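# Swap reels between scanner glass and label-down pile

## Task

Take the reel currently lying on the scanner's glass and set it on top of the pile of reels that lie label-down, keeping the same face up it had on the glass. Then take the topmost reel from the stack of label-up reels and lay it flat on the scanner glass with its label facing down (flipped over). At the end, neither gripper may still be holding anything.

## Robot and tools

Robot: two arms, left_arm and right_arm, each with a parallel two-finger gripper and a wrist camera (cam_left_wrist and cam_right_wrist, both 504x504). Calibration for each camera comes with the session; a result that has pictures lists any camera whose numbers have changed.

Frames: one shared scene frame. Its origin is on the table top midway between the arms, +z is up, +x points out over the table, and left_arm sits on the +y side (base near y=+0.278), right_arm on the -y side (base near y=-0.375). The names left and right do not refer to sides of an image. Each gripper also has its own axes: the fingers point along its +z, and they close and open along its y. end_effector_position is the point between the finger pads, roughly 1 cm short of the fingertips.

Result lines: the state line lists each gripper's position in metres and its quat_wxyz in the scene frame. At long reach the printed position can be off from the true one. A "Hand target" line gives the pose the controller is currently driving toward. grip_measured is the measured finger opening on the same -1..+1 scale you command with; the last Joint positions entry is the opening in metres. Joint torques follow the Joint positions order and are noisy. A "pose unreachable" line means a clearance check changed or blocked what was sent to that arm. FAULT lines report an arm stopping. MOTOR HOT warns from 75 °C; an OVER-TEMPERATURE FAULT stops the arm, and at 100 °C the arm drops.

Tools:
- execute_actions(actions): a list of actions. Each action is a table of up to 15 rows, and each row is one control step of 1/30 s. If the table is short, its last row repeats until 15 steps are filled. Every row has 14 numbers in [-1,1]: dx, dy, dz, rx, ry, rz, opening for left_arm, then the same seven for right_arm. The first six are an offset in the gripper's own axes. It is measured from the gripper's measured pose at the start of the action, and every row uses that same start, not the previous row. For the first action of a call, the start is the last pose reported in this scene. Scale: 1.0 equals 0.6 m for translation and 180 degrees for rotation. rx, ry, rz form one rotation vector. The opening is absolute, not an offset: +1 is fully open (0.094 m) and -1 is closed. Sending an empty list just returns the current state and images.
- move(target, speed, blocking): target is a single row of 14 numbers with the same layout, scale and gripper-frame offset meaning. The offsets are measured from the pose in the latest result that shows one. Each gripper travels a straight path, and both paths finish together in 0.5 to 10 s; anything longer is cut off at 10 s. speed is m/s from 0.002 to 0.5 (default 0.25), and turning is capped at twice that number in rad/s. The opening is sent at the start of the move. The result carries a move: line with the ending (done, off_target, moving, held, fault), any limits that acted (paced = pose clipped; held = some steps blocked, after which the arm may surge faster than speed), and each gripper's distance from its target. With blocking=false the result arrives after 0.5 s while the motion continues. Call wait or stop before sending other motion.
- wait(seconds 0..10): lets the scene run with the last commands held. It returns early if a move finishes.
- stop(): brakes a running move. The arm needs room to brake, and the fingers keep moving.
- zoom_image(camera, region [x0,y0,x1,y1], at most 504x504): a closer look at part of that camera's latest image.
- read_manual(section): licence texts only.
- finished_scene(scene): ends the scene and reports success. It cannot be undone.

Motion details: at each step the commanded pose is clipped to within 70 mm and 16 degrees of the measured pose, so a distant target can take several actions. Position wins over orientation when both can't be met. Arms tend to settle a centimetre or more too low, and sending zero offsets repeatedly lets them sag. To hold an arm in place, send the correction back to its desired pose in the first call of a reply and zeros afterward. Moves do not avoid obstacles or the other arm. The robot keeps holding its last command while you think.

Gripping: to hold something, command an opening about 0.03 below grip_measured. A smaller margin gives a lighter grip. Parts thinner than about 2 mm get less force. Readings may carry a fixed error of about 1 mm per gripper.

Avoid: dropping reels, slamming or pressing hard (faster moves and targets set far past the contact hit harder), letting the arms collide, and knocking anything off the table, which fails the task. Brief outside tugs on a held part or on loose objects can occur. Keep holding torques low to limit motor heat. Open both grippers before finishing.

Each tool is called after "Request:" as name(argument=value, ...) on one line, values as JSON.

## Session

Request:
execute_actions(actions=[])

Scene clock: 0.00 s.
left_arm: end_effector_position=(+0.4730, +0.3279, +0.3458) grip_measured=+1.000 end_effector_quat_wxyz=(+0.460, -0.223, +0.650, -0.562) | right_arm: end_effector_position=(+0.2796, -0.3546, +0.3392) grip_measured=+1.000 end_effector_quat_wxyz=(+0.453, -0.247, +0.726, -0.454)
Joint positions: left_arm=[ 0.295  1.549  1.094  0.556  0.997 -1.301  0.094] | right_arm=[ 0.85   0.871  0.945 -0.481  1.107 -0.747  0.094]
Joint velocities: left_arm=[-0.017 -0.027 -0.037  0.11   0.007 -0.095  0.   ] | right_arm=[ 0.007  0.007 -0.022 -0.051 -0.007 -0.007  0.   ]
Joint torques (N m, as the arm reports them, + toward a larger angle): no reading
Hand target (left_arm): +0.471, +0.327, +0.354; +0.469, -0.215, +0.649, -0.560
Hand target (right_arm): +0.278, -0.356, +0.342; +0.456, -0.241, +0.727, -0.454

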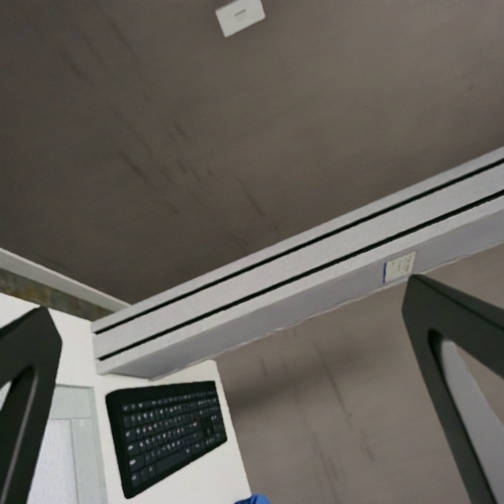

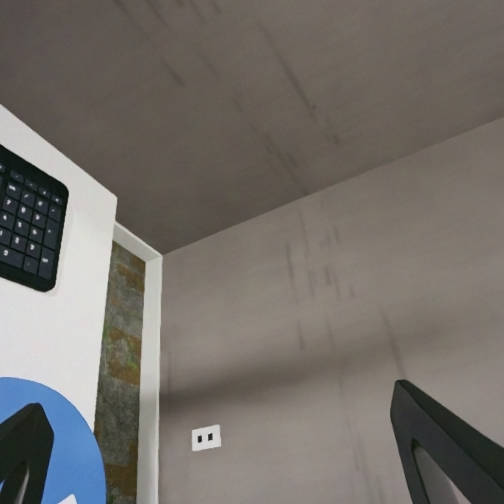

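Request:
move(target=[0.269,-0.028,-0.182,-0.406,0.332,0.161,1,0,0,0,-0.319,0.318,0.173,1], speed=0.4)

Scene clock: 20.27 s.
left_arm: end_effector_position=(+0.3075, +0.2469, +0.2960) grip_measured=+1.000 end_effector_quat_wxyz=(+0.184, -0.009, +0.982, -0.034) | right_arm: end_effector_position=(+0.2791, -0.3535, +0.3362) grip_measured=+1.000 end_effector_quat_wxyz=(+0.264, -0.015, +0.964, -0.001)
Joint positions: left_arm=[-0.246  1.453  1.832 -1.574  0.028 -0.119  0.094] | right_arm=[ 0.272  1.368  1.883 -1.552  0.046  0.059  0.094]
Joint velocities: left_arm=[-0.002 -0.007 -0.012 -0.022 -0.007 -0.022  0.   ] | right_arm=[-0.002  0.002 -0.017 -0.11  -0.081 -0.022  0.   ]
Joint torques (N m, as the arm reports them, + toward a larger angle): left_arm=[-0.72 -5.69  4.8   0.91 -0.14 -0.13] | right_arm=[-0.54 -2.4   8.88  0.89 -0.04  0.06]
Hand target (left_arm): +0.300, +0.247, +0.297; +0.184, -0.010, +0.983, -0.029
Hand target (right_arm): +0.280, -0.354, +0.338; +0.262, -0.009, +0.965, +0.005
Off the commanded pose (left_arm): 0.009 m, 21 deg; orientation clipped at the last step of the last action.
Off the commanded pose (right_arm): 0.003 m, 31 deg; orientation clipped at the last step of the last action.
joint sent to its limit (left arm) — the command would take joint 4 (wrist pitch) past its lower limit, so that joint was sent only as far as its limit.
joint sent to its limit (right arm) — the command would take joint 4 (wrist pitch) past its lower limit, so that joint was sent only as far as its limit.
move: off_target (left_arm, right_arm); limits=paced
camera_calibration (this result's frames):
cam_left_wrist: T_world_to_cam=[[-0.0791029, -0.988996, 0.125022, 0.233513], [-0.968711, 0.105858, 0.224482, 0.227836], [-0.235246, -0.103354, -0.966425, 0.483139], [0, 0, 0, 1]] pos_world=[0.352835, 0.256759, 0.386578]
cam_right_wrist: T_world_to_cam=[[-0.0413772, -0.997962, 0.0485725, -0.36915], [-0.997851, 0.0388028, -0.0527985, 0.352638], [0.0508062, -0.0506527, -0.997423, 0.406999], [0, 0, 0, 1]] pos_world=[0.315927, -0.361465, 0.442499]

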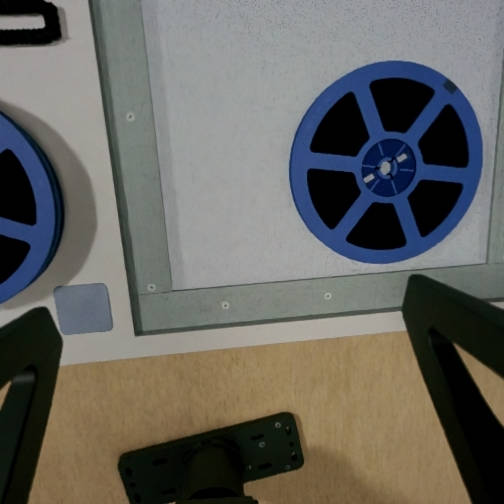

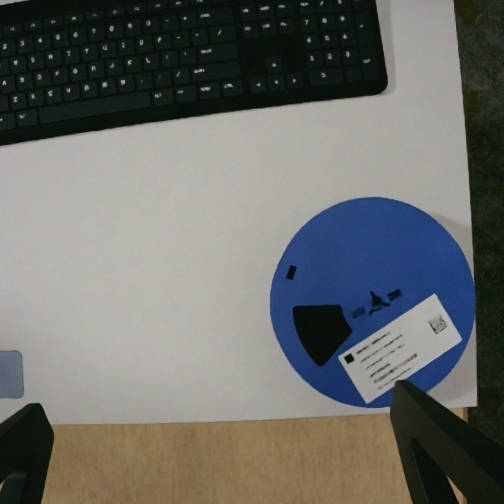

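Request:
move(target=[0,0.2,0.1,0,0,0,1,0,-0.05,0.22,0,-0.06,0,1], speed=0.4)

Request:
zoom_image(camera="cam_right_wrist", region=[100,100,504,504])

Scene clock: 36.90 s.
left_arm: end_effector_position=(+0.3285, +0.3637, +0.2352) grip_measured=+1.000 end_effector_quat_wxyz=(+0.181, -0.014, +0.983, -0.031) | right_arm: end_effector_position=(+0.3507, -0.3814, +0.2233) grip_measured=+1.000 end_effector_quat_wxyz=(+0.348, -0.015, +0.937, -0.002)
Joint positions: left_arm=[ 0.222  1.496  1.604 -1.356  0.182  0.314  0.094] | right_arm=[ 0.131  1.251  1.179 -0.788 -0.032 -0.058  0.094]
Joint velocities: left_arm=[-0.007 -0.002 -0.007  0.051 -0.007 -0.051  0.   ] | right_arm=[ 0.002 -0.002  0.002 -0.022 -0.051 -0.066  0.   ]
Joint torques (N m, as the arm reports them, + toward a larger angle): left_arm=[ 0.36 -5.24  6.08  1.08  0.19  0.08] | right_arm=[-0.55 -6.63  6.33  1.35 -0.09 -0.03]
Hand target (left_arm): +0.331, +0.363, +0.235; +0.188, -0.010, +0.981, -0.035
Hand target (right_arm): +0.347, -0.383, +0.223; +0.354, -0.015, +0.935, +0.000
Off the commanded pose (left_arm): 0.003 m, 1 deg.
Off the commanded pose (right_arm): 0.004 m, 1 deg.
move: done
camera_calibration (this result's frames):
cam_left_wrist: T_world_to_cam=[[-0.0668334, -0.990336, 0.121523, 0.355632], [-0.968376, 0.0937245, 0.231223, 0.252197], [-0.240378, -0.102227, -0.965281, 0.442449], [0, 0, 0, 1]] pos_world=[0.374345, 0.373788, 0.325556]
cam_right_wrist: T_world_to_cam=[[-0.0490316, -0.997987, 0.0402298, -0.384018], [-0.973067, 0.0386462, -0.22726, 0.449444], [0.225247, -0.0502892, -0.973003, 0.222815], [0, 0, 0, 1]] pos_world=[0.368322, -0.389409, 0.334389]

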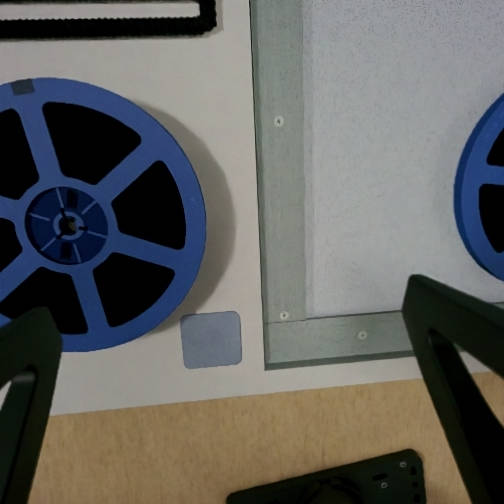

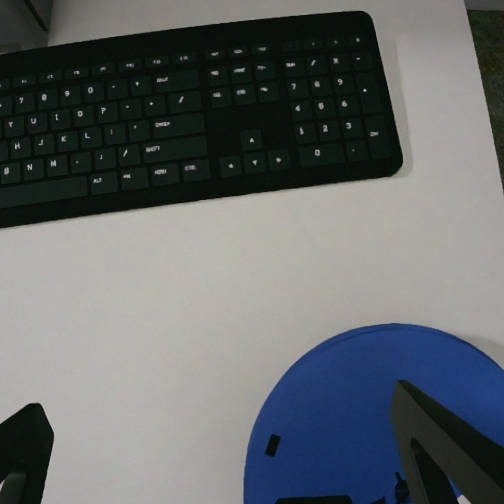

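Region (100, 100, 504, 504) of cam_right_wrist's 504x504 image, scaled by 1.248, with more detail than that image has.

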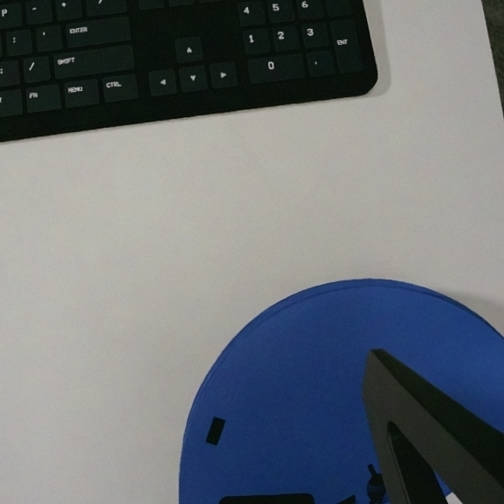

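Request:
move(target=[0,0,0,0,0,0,1,0.2,-0.12,-0.35,0,0,0,1], speed=0.4)

Request:
move(target=[0.28,-0.84,0.095,0.45,0.008,-0.163,1,0,0,0,0,0,0,1], speed=0.3)

Scene clock: 77.63 s.
left_arm: end_effector_position=(+0.3286, +0.3637, +0.2352) grip_measured=+1.000 end_effector_quat_wxyz=(+0.181, -0.014, +0.983, -0.031) | right_arm: end_effector_position=(+0.1287, -0.4667, +0.3020) grip_measured=+1.000 end_effector_quat_wxyz=(+0.323, +0.045, +0.934, -0.145)
Joint positions: left_arm=[ 0.222  1.496  1.604 -1.356  0.182  0.314  0.094] | right_arm=[-0.937  0.788  1.384 -1.548 -0.405 -0.879  0.094]
Joint velocities: left_arm=[-0.007 -0.007  0.002  0.051  0.007  0.007  0.   ] | right_arm=[ 0.002 -0.007 -0.002  0.022  0.037  0.007  0.   ]
Joint torques (N m, as the arm reports them, + toward a larger angle): left_arm=[ 0.04 -5.05  6.95  0.92  0.05 -0.03] | right_arm=[ 0.65  0.52  7.21  0.96 -0.19  0.  ]
Hand target (left_arm): +0.329, +0.364, +0.235; +0.181, -0.014, +0.983, -0.030
Hand target (right_arm): +0.126, -0.458, +0.306; +0.327, +0.036, +0.932, -0.149
Off the commanded pose (left_arm): 0.000 m, 0 deg.
Off the commanded pose (right_arm): 0.010 m, 18 deg; orientation clipped at the last step of the last action.
joint sent to its limit (right arm) — the command would take joint 4 (wrist pitch) past its lower limit, so that joint was sent only as far as its limit.
move: off_target (right_arm); limits=paced
camera_calibration (this result's frames):
cam_left_wrist: T_world_to_cam=[[-0.0677222, -0.990289, 0.121414, 0.355904], [-0.96842, 0.0945136, 0.230718, 0.252137], [-0.239952, -0.101955, -0.965416, 0.442303], [0, 0, 0, 1]] pos_world=[0.374409, 0.373712, 0.325623]
cam_right_wrist: T_world_to_cam=[[-0.250042, -0.930517, 0.267613, -0.494553], [-0.957018, 0.195568, -0.214175, 0.321873], [0.146957, -0.309663, -0.939421, 0.224008], [0, 0, 0, 1]] pos_world=[0.15146, -0.453771, 0.411724]

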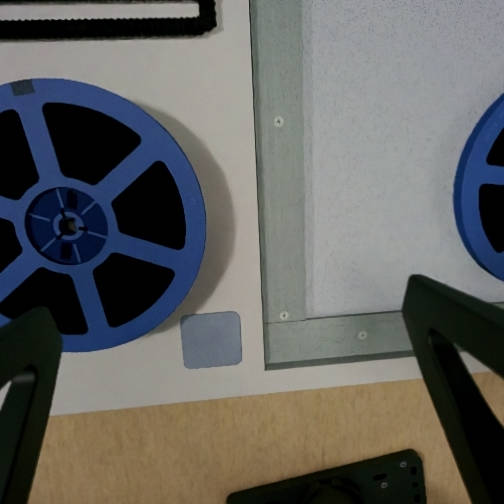

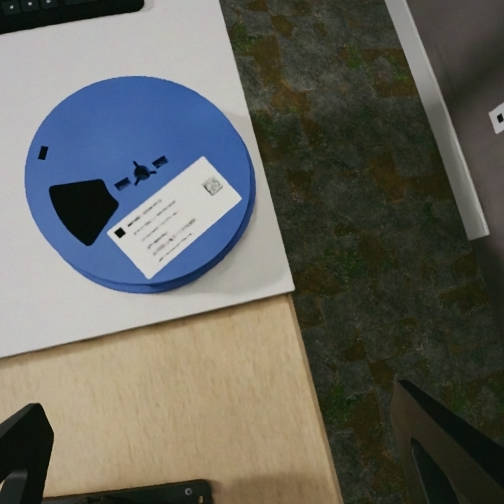

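Scene clock: 81.10 s.
left_arm: end_effector_position=(+0.1978, -0.1376, +0.1310) grip_measured=+1.000 end_effector_quat_wxyz=(+0.113, -0.117, +0.721, -0.674) | right_arm: end_effector_position=(+0.1287, -0.4667, +0.3020) grip_measured=+1.000 end_effector_quat_wxyz=(+0.323, +0.045, +0.934, -0.145)
Joint positions: left_arm=[-1.284  1.841  0.494  1.281  0.11  -1.559  0.094] | right_arm=[-0.937  0.788  1.384 -1.548 -0.405 -0.879  0.094]
Joint velocities: left_arm=[-0.012  0.002  0.007  0.037 -0.037  0.007  0.   ] | right_arm=[-0.012 -0.012 -0.017  0.051 -0.022 -0.007  0.   ]
Joint torques (N m, as the arm reports them, + toward a larger angle): left_arm=[-0.66 -5.88  8.03  2.2  -0.11 -0.08] | right_arm=[ 0.01  2.36  6.04  1.13 -0.18  0.02]
Hand target (left_arm): +0.199, -0.145, +0.142; +0.116, -0.117, +0.708, -0.687
Hand target (right_arm): +0.129, -0.467, +0.302; +0.323, +0.045, +0.934, -0.145
Off the commanded pose (left_arm): 0.027 m, 4 deg.
Off the commanded pose (right_arm): 0.000 m, 0 deg.
move: off_target (left_arm); limits=paced
camera_calibration (this result's frames):
cam_left_wrist: T_world_to_cam=[[-0.0649233, -0.00391141, 0.997883, -0.116391], [-0.958719, 0.277672, -0.0612869, 0.258385], [-0.276844, -0.960668, -0.0217773, 0.0246869], [0, 0, 0, 1]] pos_world=[0.246997, -0.0484857, 0.132518]
cam_right_wrist: T_world_to_cam=[[-0.249746, -0.930528, 0.267851, -0.494668], [-0.957098, 0.195246, -0.214109, 0.321714], [0.146938, -0.309832, -0.939368, 0.223915], [0, 0, 0, 1]] pos_world=[0.151469, -0.453739, 0.411718]

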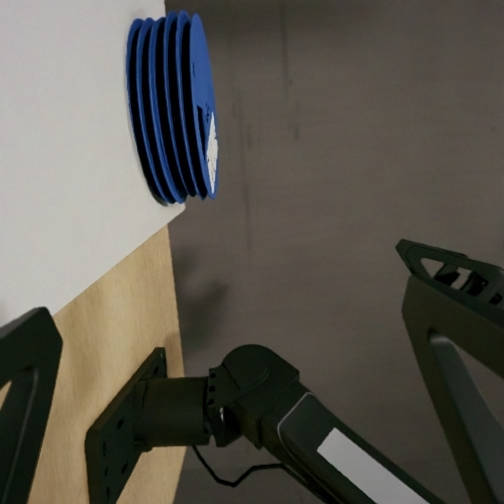

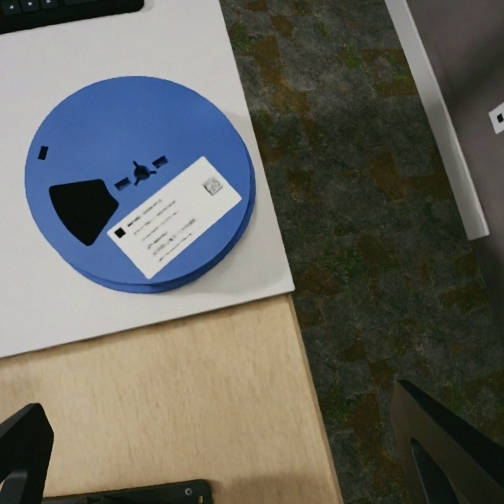

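Request:
zoom_image(camera="cam_left_wrist", region=[90,0,290,220])

Region (90, 0, 290, 220) of cam_left_wrist's 504x504 image, scaled by 2.291, with more detail than that image has; it fills the left 458 columns of this view, and the rest is white.

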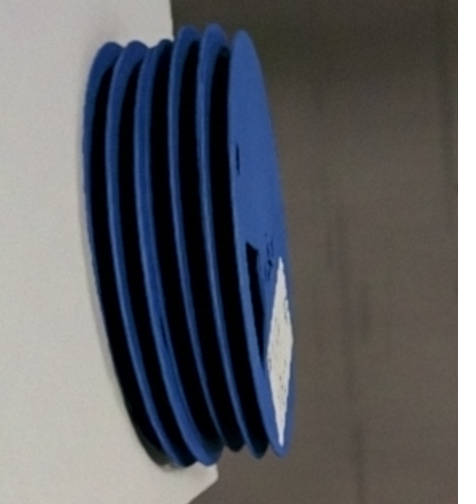

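Request:
move(target=[0.035,0.05,0.33,0,0,0,-0.62,0,0,0,0,0,0,1], speed=0.2)

Scene clock: 111.60 s.
left_arm: end_effector_position=(+0.2449, -0.3227, +0.0840) grip_measured=-0.618 end_effector_quat_wxyz=(+0.112, -0.114, +0.723, -0.672) | right_arm: end_effector_position=(+0.1287, -0.4667, +0.3020) grip_measured=+1.000 end_effector_quat_wxyz=(+0.323, +0.045, +0.934, -0.145)
Joint positions: left_arm=[-1.359  2.443  1.373  0.998  0.04  -1.559  0.018] | right_arm=[-0.937  0.788  1.384 -1.548 -0.405 -0.879  0.094]
Joint velocities: left_arm=[-0.007 -0.002 -0.007 -0.022 -0.007 -0.037 -0.001] | right_arm=[ 0.007 -0.002 -0.002 -0.051  0.007  0.007  0.   ]
Joint torques (N m, as the arm reports them, + toward a larger angle): left_arm=[ -0.52 -12.58   9.21   1.89  -0.14  -0.08] | right_arm=[ 0.06  2.42  6.1   1.13 -0.16  0.02]
Hand target (left_arm): +0.244, -0.328, +0.090; +0.113, -0.117, +0.720, -0.674
Hand target (right_arm): +0.129, -0.467, +0.302; +0.323, +0.045, +0.934, -0.145
Off the commanded pose (left_arm): 0.009 m, 1 deg.
Off the commanded pose (right_arm): 0.000 m, 0 deg.
move: done
camera_calibration (this result's frames):
cam_left_wrist: T_world_to_cam=[[-0.0669288, -0.0113992, 0.997693, -0.0690711], [-0.957053, 0.283431, -0.0609642, 0.35346], [-0.282082, -0.958925, -0.0298793, -0.138584], [0, 0, 0, 1]] pos_world=[0.294565, -0.233861, 0.0863194]
cam_right_wrist: T_world_to_cam=[[-0.249746, -0.930528, 0.267851, -0.494668], [-0.957098, 0.195246, -0.214109, 0.321714], [0.146938, -0.309832, -0.939368, 0.223915], [0, 0, 0, 1]] pos_world=[0.151469, -0.453739, 0.411718]

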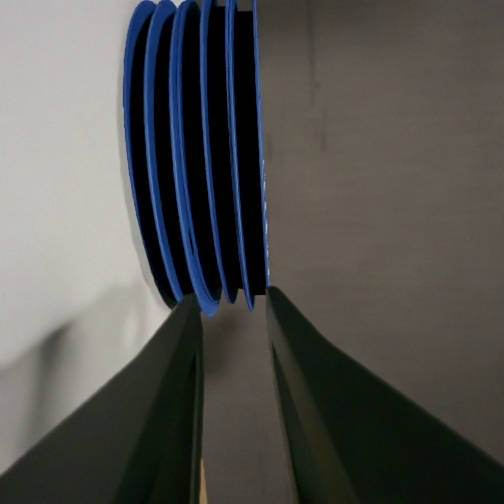

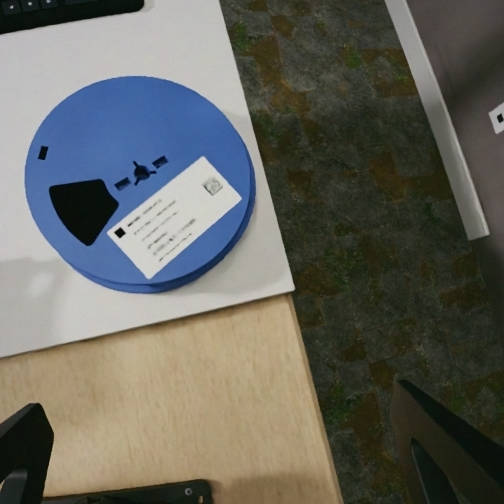

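Request:
move(target=[0,-0.022,0.085,0,0,0,-0.74,0,0,0,0,0,0,1], speed=0.1)

Request:
zoom_image(camera="cam_left_wrist", region=[130,120,370,360])

Scene clock: 124.20 s.
left_arm: end_effector_position=(+0.2615, -0.3663, +0.0867) grip_measured=-0.738 end_effector_quat_wxyz=(+0.112, -0.115, +0.727, -0.668) | right_arm: end_effector_position=(+0.1287, -0.4667, +0.3020) grip_measured=+1.000 end_effector_quat_wxyz=(+0.323, +0.045, +0.934, -0.145)
Joint positions: left_arm=[-1.359  2.562  1.656  0.824  0.039 -1.559  0.012] | right_arm=[-0.937  0.788  1.384 -1.548 -0.405 -0.879  0.094]
Joint velocities: left_arm=[-0.007 -0.002  0.017 -0.066 -0.066  0.037 -0.001] | right_arm=[-0.002  0.007 -0.012 -0.007 -0.125  0.007  0.   ]
Joint torques (N m, as the arm reports them, + toward a larger angle): left_arm=[ -0.16 -13.93   9.91   1.88  -0.05  -0.03] | right_arm=[ 0.07  2.39  6.04  1.13 -0.17  0.02]
Hand target (left_arm): +0.262, -0.371, +0.094; +0.112, -0.114, +0.723, -0.671
Hand target (right_arm): +0.129, -0.467, +0.302; +0.323, +0.045, +0.934, -0.145
Off the commanded pose (left_arm): 0.009 m, 1 deg.
Off the commanded pose (right_arm): 0.000 m, 0 deg.
move: done
camera_calibration (this result's frames):
cam_left_wrist: T_world_to_cam=[[-0.0634437, -0.0206883, 0.997771, -0.0754614], [-0.957363, 0.283605, -0.0549939, 0.381528], [-0.281835, -0.958718, -0.0377992, -0.174984], [0, 0, 0, 1]] pos_world=[0.311157, -0.277525, 0.0896607]
cam_right_wrist: T_world_to_cam=[[-0.249746, -0.930528, 0.267851, -0.494668], [-0.957098, 0.195246, -0.214109, 0.321714], [0.146938, -0.309832, -0.939368, 0.223915], [0, 0, 0, 1]] pos_world=[0.151469, -0.453739, 0.411718]

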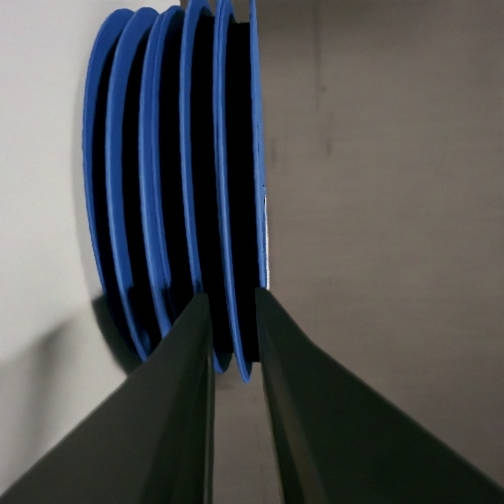

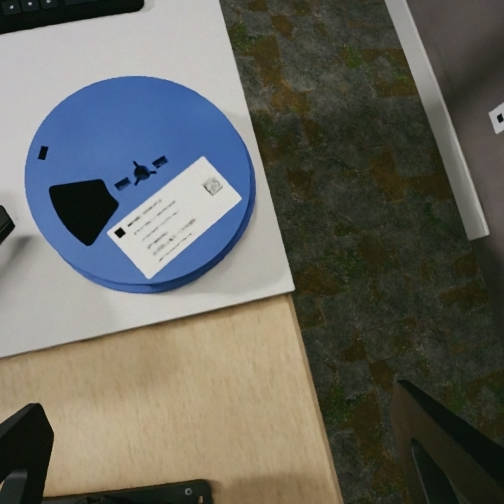

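Region (130, 120, 370, 360) of cam_left_wrist's 504x504 image, scaled by 2.100, with more detail than that image has.

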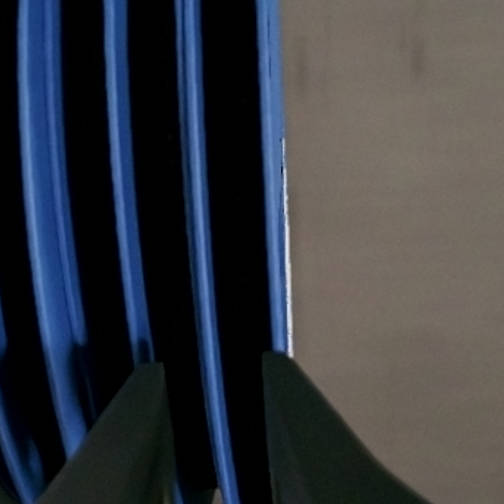

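Request:
move(target=[0,-0.036,0,0,0,0,-0.74,0,0,0,0,0,0,1], speed=0.05)

Scene clock: 132.53 s.
left_arm: end_effector_position=(+0.2614, -0.3661, +0.0898) grip_measured=-0.738 end_effector_quat_wxyz=(+0.110, -0.116, +0.733, -0.661) | right_arm: end_effector_position=(+0.1287, -0.4667, +0.3020) grip_measured=+1.000 end_effector_quat_wxyz=(+0.323, +0.045, +0.934, -0.145)
Joint positions: left_arm=[-1.359  2.544  1.656  0.786  0.039 -1.559  0.012] | right_arm=[-0.937  0.788  1.384 -1.548 -0.405 -0.879  0.094]
Joint velocities: left_arm=[-0.007 -0.012  0.002 -0.022 -0.007 -0.007 -0.001] | right_arm=[ 0.012 -0.027  0.002  0.066  0.066  0.022  0.   ]
Joint torques (N m, as the arm reports them, + toward a larger angle): left_arm=[ -0.02 -16.12   8.16   1.91  -0.03  -0.02] | right_arm=[ 0.06  2.38  6.07  1.13 -0.19  0.02]
Hand target (left_arm): +0.262, -0.368, +0.108; +0.112, -0.115, +0.726, -0.668
Hand target (right_arm): +0.129, -0.467, +0.302; +0.323, +0.045, +0.934, -0.145
Off the commanded pose (left_arm): 0.019 m, 1 deg.
Off the commanded pose (right_arm): 0.000 m, 0 deg.
move: off_target (left_arm)
camera_calibration (this result's frames):
cam_left_wrist: T_world_to_cam=[[-0.0567001, -0.0384841, 0.997649, -0.086841], [-0.957696, 0.284483, -0.0434555, 0.38089], [-0.282142, -0.957908, -0.0529863, -0.172885], [0, 0, 0, 1]] pos_world=[0.311074, -0.277307, 0.0940281]
cam_right_wrist: T_world_to_cam=[[-0.249746, -0.930528, 0.267851, -0.494668], [-0.957098, 0.195246, -0.214109, 0.321714], [0.146938, -0.309832, -0.939368, 0.223915], [0, 0, 0, 1]] pos_world=[0.151469, -0.453739, 0.411718]

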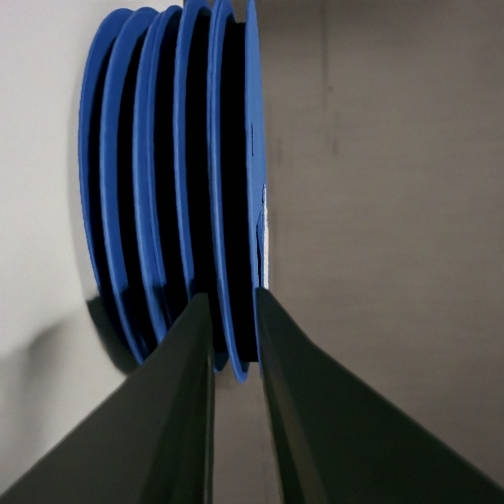

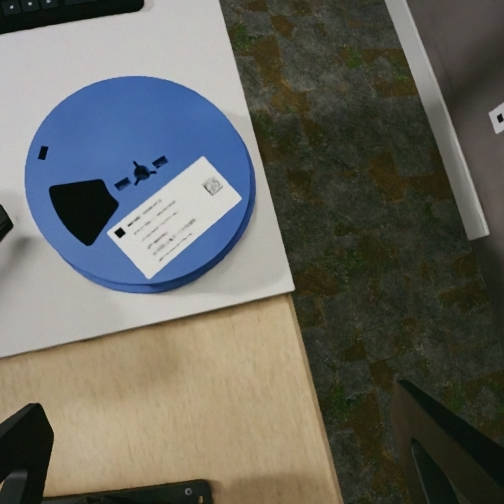

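Request:
move(target=[0,-0.048,0,0,0,0,-0.74,0,0,0,0,0,0,1], speed=0.05)

Scene clock: 137.83 s.
left_arm: end_effector_position=(+0.2611, -0.3653, +0.0974) grip_measured=-0.738 end_effector_quat_wxyz=(+0.108, -0.118, +0.741, -0.652) | right_arm: end_effector_position=(+0.1287, -0.4667, +0.3020) grip_measured=+1.000 end_effector_quat_wxyz=(+0.323, +0.045, +0.934, -0.145)
Joint positions: left_arm=[-1.359  2.511  1.656  0.728  0.039 -1.559  0.012] | right_arm=[-0.937  0.788  1.384 -1.548 -0.405 -0.879  0.094]
Joint velocities: left_arm=[ 0.002  0.032  0.017 -0.022  0.037 -0.037 -0.001] | right_arm=[-0.027 -0.007 -0.012 -0.007 -0.095 -0.051  0.   ]
Joint torques (N m, as the arm reports them, + toward a larger angle): left_arm=[ -0.04 -15.87   9.32   1.92  -0.04  -0.02] | right_arm=[ 0.02  2.42  6.03  1.13 -0.18  0.01]
Hand target (left_arm): +0.262, -0.368, +0.119; +0.110, -0.116, +0.733, -0.661
Hand target (right_arm): +0.129, -0.467, +0.302; +0.323, +0.045, +0.934, -0.145
Off the commanded pose (left_arm): 0.021 m, 1 deg.
Off the commanded pose (right_arm): 0.000 m, 0 deg.
move: off_target (left_arm)
camera_calibration (this result's frames):
cam_left_wrist: T_world_to_cam=[[-0.0478022, -0.0619653, 0.996933, -0.105185], [-0.958015, 0.285327, -0.0282014, 0.379622], [-0.282704, -0.956425, -0.0730029, -0.169188], [0, 0, 0, 1]] pos_world=[0.310825, -0.276649, 0.103217]
cam_right_wrist: T_world_to_cam=[[-0.249746, -0.930528, 0.267851, -0.494668], [-0.957098, 0.195246, -0.214109, 0.321714], [0.146938, -0.309832, -0.939368, 0.223915], [0, 0, 0, 1]] pos_world=[0.151469, -0.453739, 0.411718]

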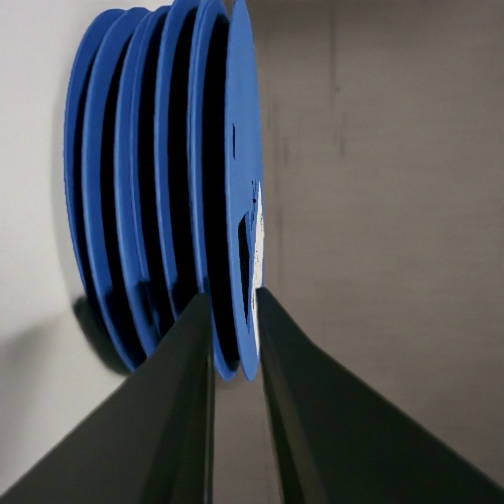

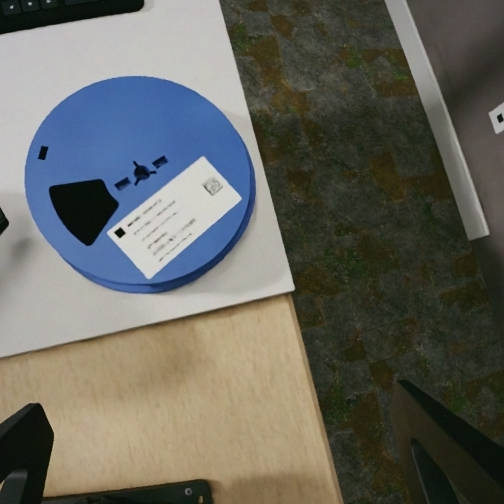

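Request:
move(target=[0,-0.024,0.03,0,0,0,-0.74,0,0,0,0,0,0,1], speed=0.05)

Request:
zoom_image(camera="cam_left_wrist", region=[150,200,350,400])

Scene clock: 151.60 s.
left_arm: end_effector_position=(+0.2666, -0.3799, +0.1067) grip_measured=-0.738 end_effector_quat_wxyz=(+0.109, -0.118, +0.741, -0.653) | right_arm: end_effector_position=(+0.1287, -0.4667, +0.3020) grip_measured=+1.000 end_effector_quat_wxyz=(+0.323, +0.045, +0.934, -0.145)
Joint positions: left_arm=[-1.359  2.544  1.766  0.654  0.039 -1.559  0.012] | right_arm=[-0.937  0.788  1.384 -1.548 -0.405 -0.879  0.094]
Joint velocities: left_arm=[-0.007  0.002 -0.002 -0.095  0.022  0.066 -0.   ] | right_arm=[ 0.017  0.002 -0.007  0.037  0.051 -0.037  0.   ]
Joint torques (N m, as the arm reports them, + toward a larger angle): left_arm=[ -0.05 -13.87  10.35   1.87  -0.05  -0.03] | right_arm=[ 0.05  2.37  6.03  1.12 -0.17  0.01]
Hand target (left_arm): +0.267, -0.383, +0.110; +0.108, -0.118, +0.741, -0.652
Hand target (right_arm): +0.129, -0.467, +0.302; +0.323, +0.045, +0.934, -0.145
Off the commanded pose (left_arm): 0.005 m, 0 deg.
Off the commanded pose (right_arm): 0.000 m, 0 deg.
move: done
camera_calibration (this result's frames):
cam_left_wrist: T_world_to_cam=[[-0.048476, -0.0601871, 0.997009, -0.114224], [-0.957996, 0.285275, -0.0293577, 0.389441], [-0.282655, -0.956554, -0.071488, -0.181125], [0, 0, 0, 1]] pos_world=[0.31635, -0.291228, 0.112367]
cam_right_wrist: T_world_to_cam=[[-0.249746, -0.930528, 0.267851, -0.494668], [-0.957098, 0.195246, -0.214109, 0.321714], [0.146938, -0.309832, -0.939368, 0.223915], [0, 0, 0, 1]] pos_world=[0.151469, -0.453739, 0.411718]

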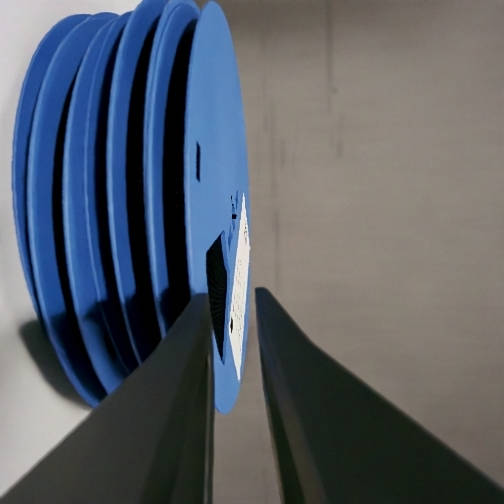

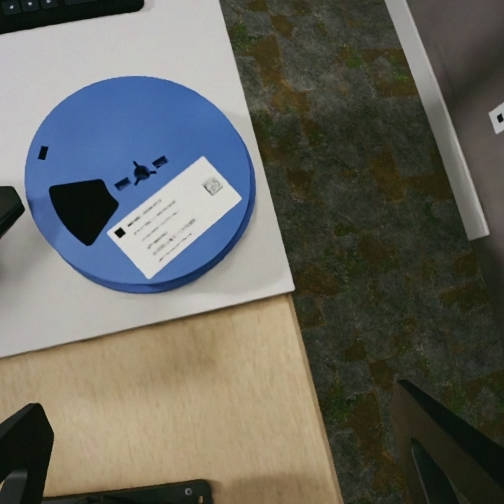

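Region (150, 200, 350, 400) of cam_left_wrist's 504x504 image, scaled by 2.520, with more detail than that image has.

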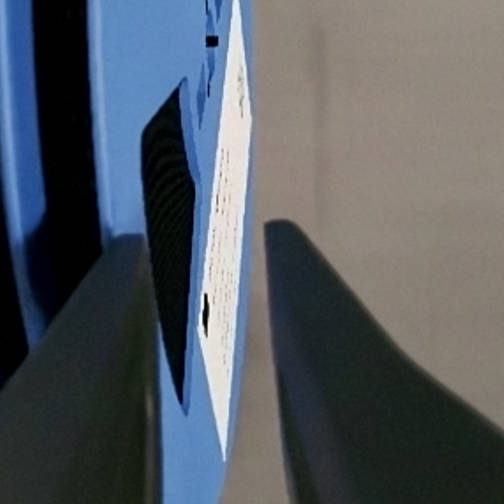

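Request:
move(target=[0,0.022,0.003,0,0,0,-0.74,0,0,0,0,0,0,1], speed=0.03)

Scene clock: 156.77 s.
left_arm: end_effector_position=(+0.2665, -0.3796, +0.0877) grip_measured=-0.738 end_effector_quat_wxyz=(+0.107, -0.119, +0.747, -0.645) | right_arm: end_effector_position=(+0.1287, -0.4667, +0.3020) grip_measured=+1.000 end_effector_quat_wxyz=(+0.323, +0.045, +0.934, -0.145)
Joint positions: left_arm=[-1.359  2.577  1.766  0.666  0.039 -1.559  0.012] | right_arm=[-0.937  0.788  1.384 -1.548 -0.405 -0.879  0.094]
Joint velocities: left_arm=[ 0.007 -0.002  0.012  0.022 -0.051 -0.007  0.   ] | right_arm=[ 0.007 -0.012 -0.007 -0.007  0.037  0.022  0.   ]
Joint torques (N m, as the arm reports them, + toward a larger angle): left_arm=[  0.05 -14.49   7.38   2.19  -0.03  -0.02] | right_arm=[ 0.01  2.4   6.04  1.13 -0.17  0.03]
Hand target (left_arm): +0.267, -0.380, +0.093; +0.108, -0.118, +0.741, -0.653
Hand target (right_arm): +0.129, -0.467, +0.302; +0.323, +0.045, +0.934, -0.145
Off the commanded pose (left_arm): 0.006 m, 1 deg.
Off the commanded pose (right_arm): 0.000 m, 0 deg.
move: done
camera_calibration (this result's frames):
cam_left_wrist: T_world_to_cam=[[-0.041471, -0.0786727, 0.996038, -0.104078], [-0.95816, 0.285708, -0.0173271, 0.387868], [-0.283213, -0.955082, -0.0872297, -0.180174], [0, 0, 0, 1]] pos_world=[0.316296, -0.291086, 0.0946696]
cam_right_wrist: T_world_to_cam=[[-0.249746, -0.930528, 0.267851, -0.494668], [-0.957098, 0.195246, -0.214109, 0.321714], [0.146938, -0.309832, -0.939368, 0.223915], [0, 0, 0, 1]] pos_world=[0.151469, -0.453739, 0.411718]

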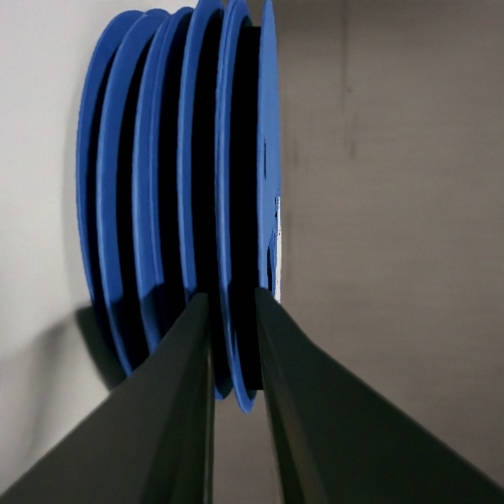

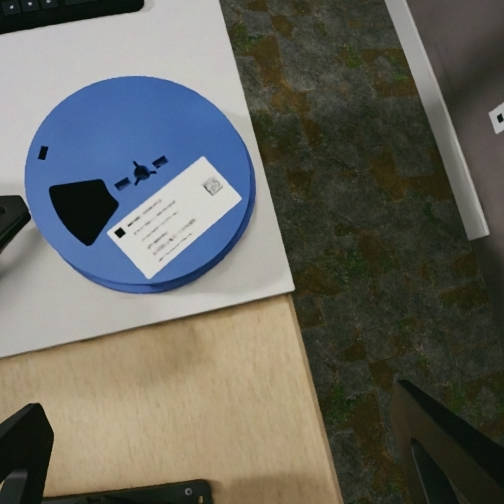

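Request:
move(target=[0,-0.06,-0.008,0,0,0,-0.74,0,0,0,0,0,0,1], speed=0.05)

Request:
move(target=[0,-0.005,0,0,0,0,-0.74,0,0,0,0,0,0,1], speed=0.03)

Scene clock: 164.53 s.
left_arm: end_effector_position=(+0.2659, -0.3781, +0.1051) grip_measured=-0.738 end_effector_quat_wxyz=(+0.105, -0.120, +0.753, -0.638) | right_arm: end_effector_position=(+0.1287, -0.4667, +0.3020) grip_measured=+1.000 end_effector_quat_wxyz=(+0.323, +0.045, +0.934, -0.145)
Joint positions: left_arm=[-1.359  2.525  1.766  0.595  0.039 -1.559  0.012] | right_arm=[-0.937  0.788  1.384 -1.548 -0.405 -0.879  0.094]
Joint velocities: left_arm=[-0.007 -0.002 -0.017 -0.095 -0.022 -0.007  0.001] | right_arm=[-0.012  0.007 -0.002  0.007 -0.037 -0.022  0.   ]
Joint torques (N m, as the arm reports them, + toward a larger angle): left_arm=[ -0.05 -16.19   9.01   1.88  -0.03  -0.03] | right_arm=[ 0.06  2.37  6.09  1.14 -0.17  0.03]
Hand target (left_arm): +0.266, -0.380, +0.124; +0.107, -0.119, +0.747, -0.646
Hand target (right_arm): +0.129, -0.467, +0.302; +0.323, +0.045, +0.934, -0.145
Off the commanded pose (left_arm): 0.019 m, 1 deg.
Off the commanded pose (right_arm): 0.000 m, 0 deg.
move: off_target (left_arm)
camera_calibration (this result's frames):
cam_left_wrist: T_world_to_cam=[[-0.0343398, -0.0974916, 0.994644, -0.130214], [-0.95824, 0.28592, -0.00505808, 0.386005], [-0.283895, -0.953281, -0.103239, -0.174831], [0, 0, 0, 1]] pos_world=[0.31578, -0.289725, 0.11342]
cam_right_wrist: T_world_to_cam=[[-0.249746, -0.930528, 0.267851, -0.494668], [-0.957098, 0.195246, -0.214109, 0.321714], [0.146938, -0.309832, -0.939368, 0.223915], [0, 0, 0, 1]] pos_world=[0.151469, -0.453739, 0.411718]

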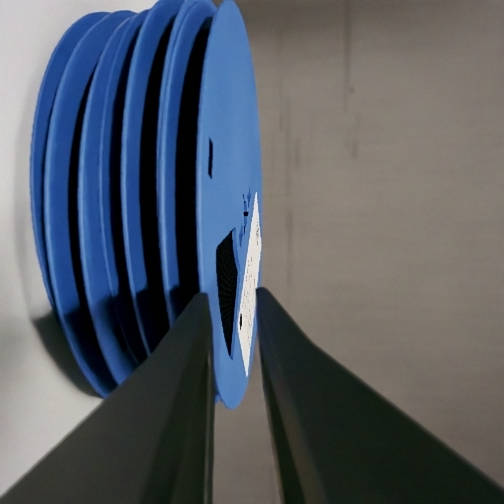

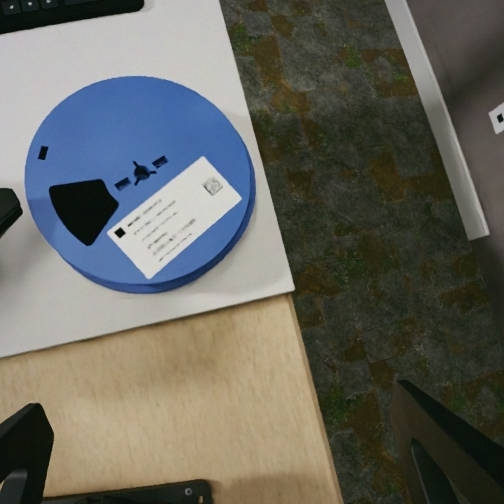

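Scene clock: 165.23 s.
left_arm: end_effector_position=(+0.2659, -0.3781, +0.1050) grip_measured=-0.738 end_effector_quat_wxyz=(+0.105, -0.121, +0.754, -0.638) | right_arm: end_effector_position=(+0.1287, -0.4667, +0.3020) grip_measured=+1.000 end_effector_quat_wxyz=(+0.323, +0.045, +0.934, -0.145)
Joint positions: left_arm=[-1.359  2.525  1.766  0.594  0.039 -1.559  0.012] | right_arm=[-0.937  0.788  1.384 -1.548 -0.405 -0.879  0.094]
Joint velocities: left_arm=[ 0.007 -0.002 -0.002  0.051 -0.037 -0.037 -0.   ] | right_arm=[ 0.007  0.007 -0.012  0.007 -0.007 -0.007  0.   ]
Joint torques (N m, as the arm reports them, + toward a larger angle): left_arm=[  0.01 -14.61   8.14   1.96  -0.03  -0.03] | right_arm=[ 0.03  2.38  6.02  1.13 -0.18  0.01]
Hand target (left_arm): +0.266, -0.379, +0.108; +0.105, -0.121, +0.753, -0.638
Hand target (right_arm): +0.129, -0.467, +0.302; +0.323, +0.045, +0.934, -0.145
Off the commanded pose (left_arm): 0.003 m, 0 deg.
Off the commanded pose (right_arm): 0.000 m, 0 deg.
move: done
camera_calibration (this result's frames):
cam_left_wrist: T_world_to_cam=[[-0.0342053, -0.0978464, 0.994614, -0.130287], [-0.958241, 0.285922, -0.00482656, 0.385971], [-0.283909, -0.953244, -0.10354, -0.174779], [0, 0, 0, 1]] pos_world=[0.315776, -0.289713, 0.113351]
cam_right_wrist: T_world_to_cam=[[-0.249746, -0.930528, 0.267851, -0.494668], [-0.957098, 0.195246, -0.214109, 0.321714], [0.146938, -0.309832, -0.939368, 0.223915], [0, 0, 0, 1]] pos_world=[0.151469, -0.453739, 0.411718]

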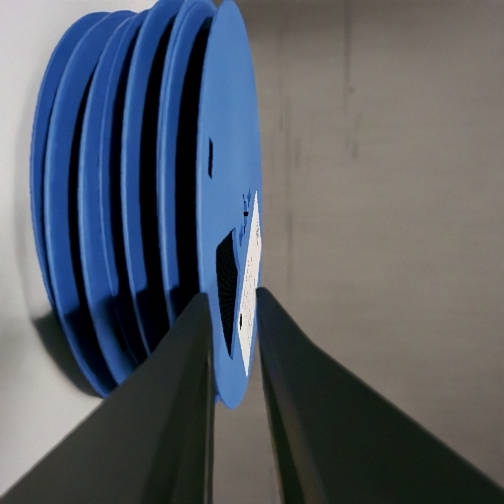

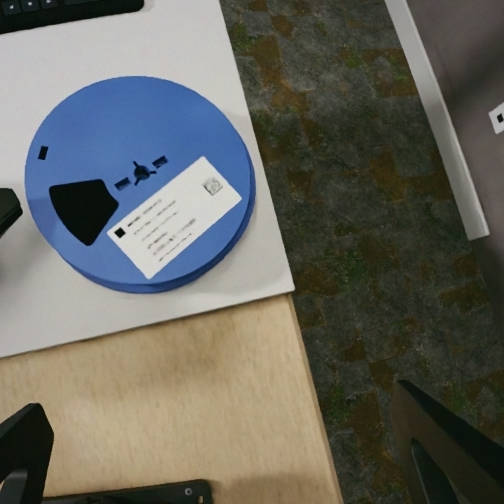

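Request:
move(target=[0,0.011,0.002,0,0,0,-0.74,0,0,0,0,0,0,1], speed=0.02)

Scene clock: 170.70 s.
left_arm: end_effector_position=(+0.2659, -0.3780, +0.0953) grip_measured=-0.738 end_effector_quat_wxyz=(+0.104, -0.121, +0.757, -0.633) | right_arm: end_effector_position=(+0.1287, -0.4667, +0.3020) grip_measured=+1.000 end_effector_quat_wxyz=(+0.323, +0.045, +0.934, -0.145)
Joint positions: left_arm=[-1.359  2.541  1.766  0.598  0.039 -1.559  0.012] | right_arm=[-0.937  0.788  1.384 -1.548 -0.405 -0.879  0.094]
Joint velocities: left_arm=[-0.017  0.007 -0.002  0.007  0.007  0.007  0.002] | right_arm=[ 0.012 -0.017  0.007  0.022  0.007 -0.081  0.   ]
Joint torques (N m, as the arm reports them, + toward a larger angle): left_arm=[  0.04 -14.45   7.53   2.18  -0.03  -0.02] | right_arm=[ 0.05  2.38  6.03  1.15 -0.17  0.01]
Hand target (left_arm): +0.266, -0.378, +0.098; +0.105, -0.121, +0.753, -0.638
Hand target (right_arm): +0.129, -0.467, +0.302; +0.323, +0.045, +0.934, -0.145
Off the commanded pose (left_arm): 0.003 m, 1 deg.
Off the commanded pose (right_arm): 0.000 m, 0 deg.
move: done
camera_calibration (this result's frames):
cam_left_wrist: T_world_to_cam=[[-0.0300395, -0.10884, 0.993605, -0.125803], [-0.958246, 0.285935, 0.00235093, 0.385169], [-0.284363, -0.952048, -0.112885, -0.174217], [0, 0, 0, 1]] pos_world=[0.315766, -0.289689, 0.104426]
cam_right_wrist: T_world_to_cam=[[-0.249746, -0.930528, 0.267851, -0.494668], [-0.957098, 0.195246, -0.214109, 0.321714], [0.146938, -0.309832, -0.939368, 0.223915], [0, 0, 0, 1]] pos_world=[0.151469, -0.453739, 0.411718]

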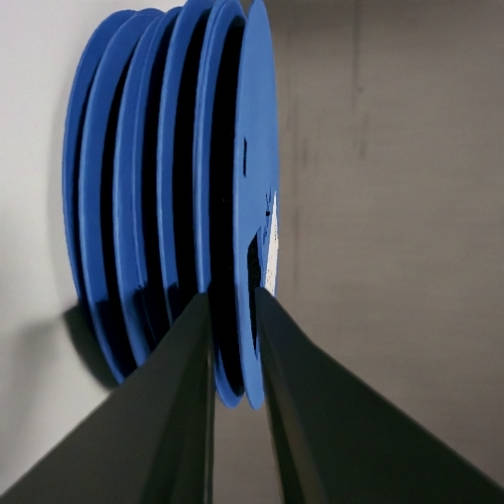

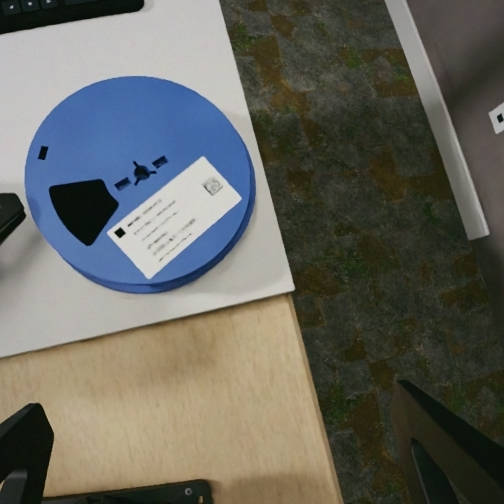

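Request:
move(target=[0,0.006,0.03,0,0,0,-0.74,0,0,0,0,0,0,1], speed=0.02)

Request:
zoom_image(camera="cam_left_wrist", region=[150,200,350,400])

Scene clock: 176.57 s.
left_arm: end_effector_position=(+0.2706, -0.3903, +0.0847) grip_measured=-0.738 end_effector_quat_wxyz=(+0.104, -0.121, +0.757, -0.633) | right_arm: end_effector_position=(+0.1287, -0.4667, +0.3020) grip_measured=+1.000 end_effector_quat_wxyz=(+0.323, +0.045, +0.934, -0.145)
Joint positions: left_arm=[-1.359  2.613  1.862  0.574  0.039 -1.559  0.012] | right_arm=[-0.937  0.788  1.384 -1.548 -0.405 -0.879  0.094]
Joint velocities: left_arm=[ 0.002  0.017  0.012 -0.051  0.022 -0.051  0.001] | right_arm=[-0.012  0.002 -0.002  0.022 -0.022 -0.007  0.   ]
Joint torques (N m, as the arm reports them, + toward a larger angle): left_arm=[ -0.02 -14.38  10.59   1.83  -0.03  -0.03] | right_arm=[ 0.01  2.36  5.98  1.13 -0.18  0.02]
Hand target (left_arm): +0.272, -0.394, +0.089; +0.105, -0.121, +0.757, -0.634
Hand target (right_arm): +0.129, -0.467, +0.302; +0.323, +0.045, +0.934, -0.145
Off the commanded pose (left_arm): 0.006 m, 0 deg.
Off the commanded pose (right_arm): 0.000 m, 0 deg.
move: done
camera_calibration (this result's frames):
cam_left_wrist: T_world_to_cam=[[-0.0300395, -0.10884, 0.993605, -0.116419], [-0.958246, 0.285935, 0.00235093, 0.393209], [-0.284363, -0.952048, -0.112885, -0.185846], [0, 0, 0, 1]] pos_world=[0.320446, -0.302038, 0.0937706]
cam_right_wrist: T_world_to_cam=[[-0.249746, -0.930528, 0.267851, -0.494668], [-0.957098, 0.195246, -0.214109, 0.321714], [0.146938, -0.309832, -0.939368, 0.223915], [0, 0, 0, 1]] pos_world=[0.151469, -0.453739, 0.411718]

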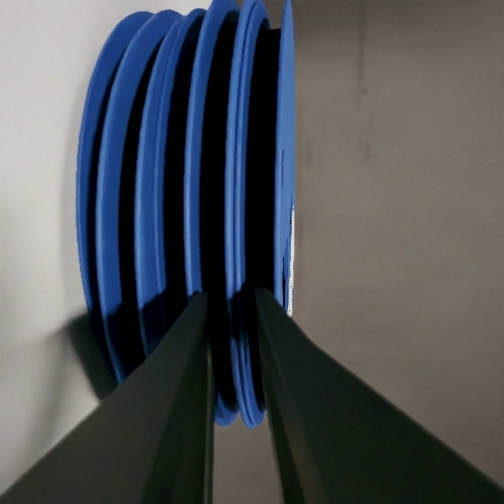

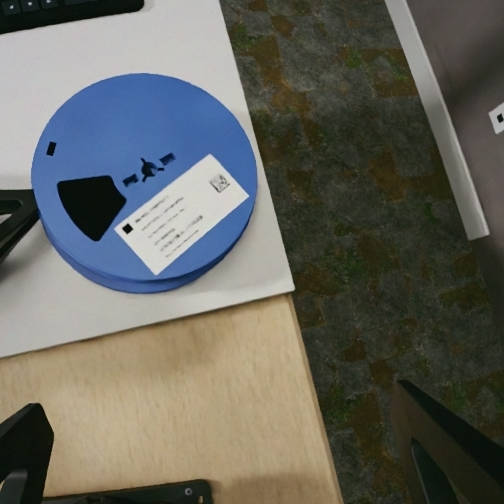

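Region (150, 200, 350, 400) of cam_left_wrist's 504x504 image, scaled by 2.520, with more detail than that image has.

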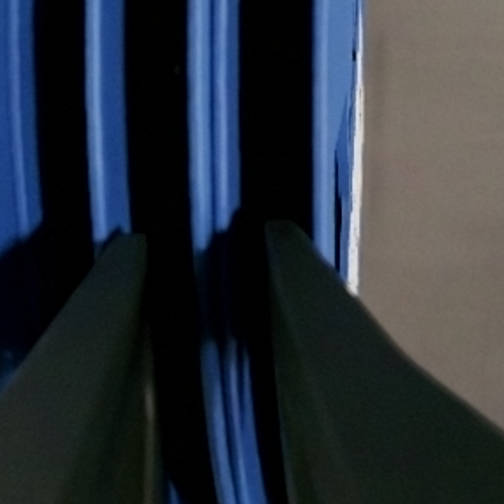

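Request:
move(target=[0,-0.02,-0.17,0,0,0,0.0,-0.115,-0.095,0.44,-0.094,0.21,-0.029,-1], speed=0.2)

Scene clock: 200.73 s.
left_arm: end_effector_position=(+0.2366, -0.3006, +0.0985) grip_measured=-0.002 end_effector_quat_wxyz=(+0.102, -0.124, +0.766, -0.622) | right_arm: end_effector_position=(+0.3271, -0.5994, +0.1534) grip_measured=-0.988 end_effector_quat_wxyz=(+0.001, +0.004, +1.000, +0.005)
Joint positions: left_arm=[-1.359  2.265  1.275  0.783  0.039 -1.561  0.047] | right_arm=[-0.444  2.081  2.052 -1.546 -0.01  -0.606  0.001]
Joint velocities: left_arm=[-0.002  0.002 -0.002 -0.007  0.037  0.007 -0.001] | right_arm=[-0.002 -0.002 -0.007  0.007  0.007 -0.051 -0.001]
Joint torques (N m, as the arm reports them, + toward a larger angle): left_arm=[  0.34 -13.99   5.43   2.2    0.01   0.01] | right_arm=[  0.5  -12.1    9.63   0.04   0.04   0.05]
Hand target (left_arm): +0.238, -0.298, +0.113; +0.105, -0.121, +0.757, -0.633
Hand target (right_arm): +0.330, -0.599, +0.159; +0.003, +0.001, +1.000, +0.000
Off the commanded pose (left_arm): 0.017 m, 2 deg.
Off the commanded pose (right_arm): 0.007 m, 1 deg.
move: off_target (left_arm)
camera_calibration (this result's frames):
cam_left_wrist: T_world_to_cam=[[-0.0177936, -0.135901, 0.990563, -0.132166], [-0.958308, 0.284897, 0.0218723, 0.332769], [-0.285181, -0.948875, -0.135304, -0.105125], [0, 0, 0, 1]] pos_world=[0.286564, -0.212517, 0.109416]
cam_right_wrist: T_world_to_cam=[[-0.0473352, -0.997151, 0.058728, -0.602876], [-0.884239, 0.0691782, 0.461882, 0.302543], [-0.464629, -0.0300663, -0.884995, 0.37351], [0, 0, 0, 1]] pos_world=[0.412527, -0.610858, 0.226221]

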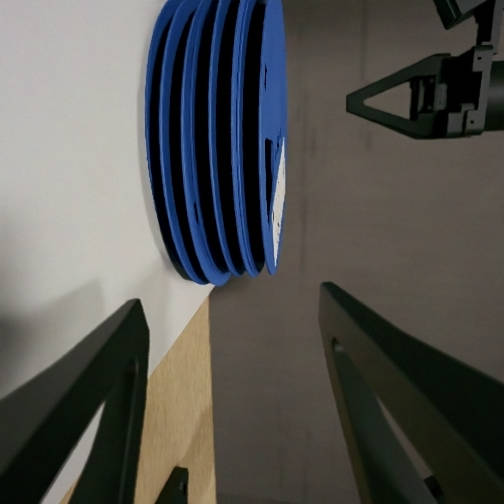

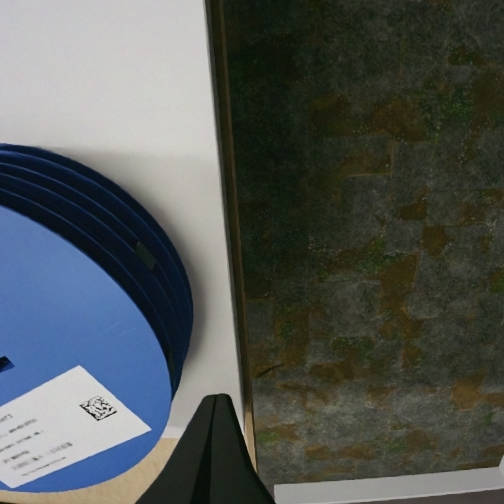

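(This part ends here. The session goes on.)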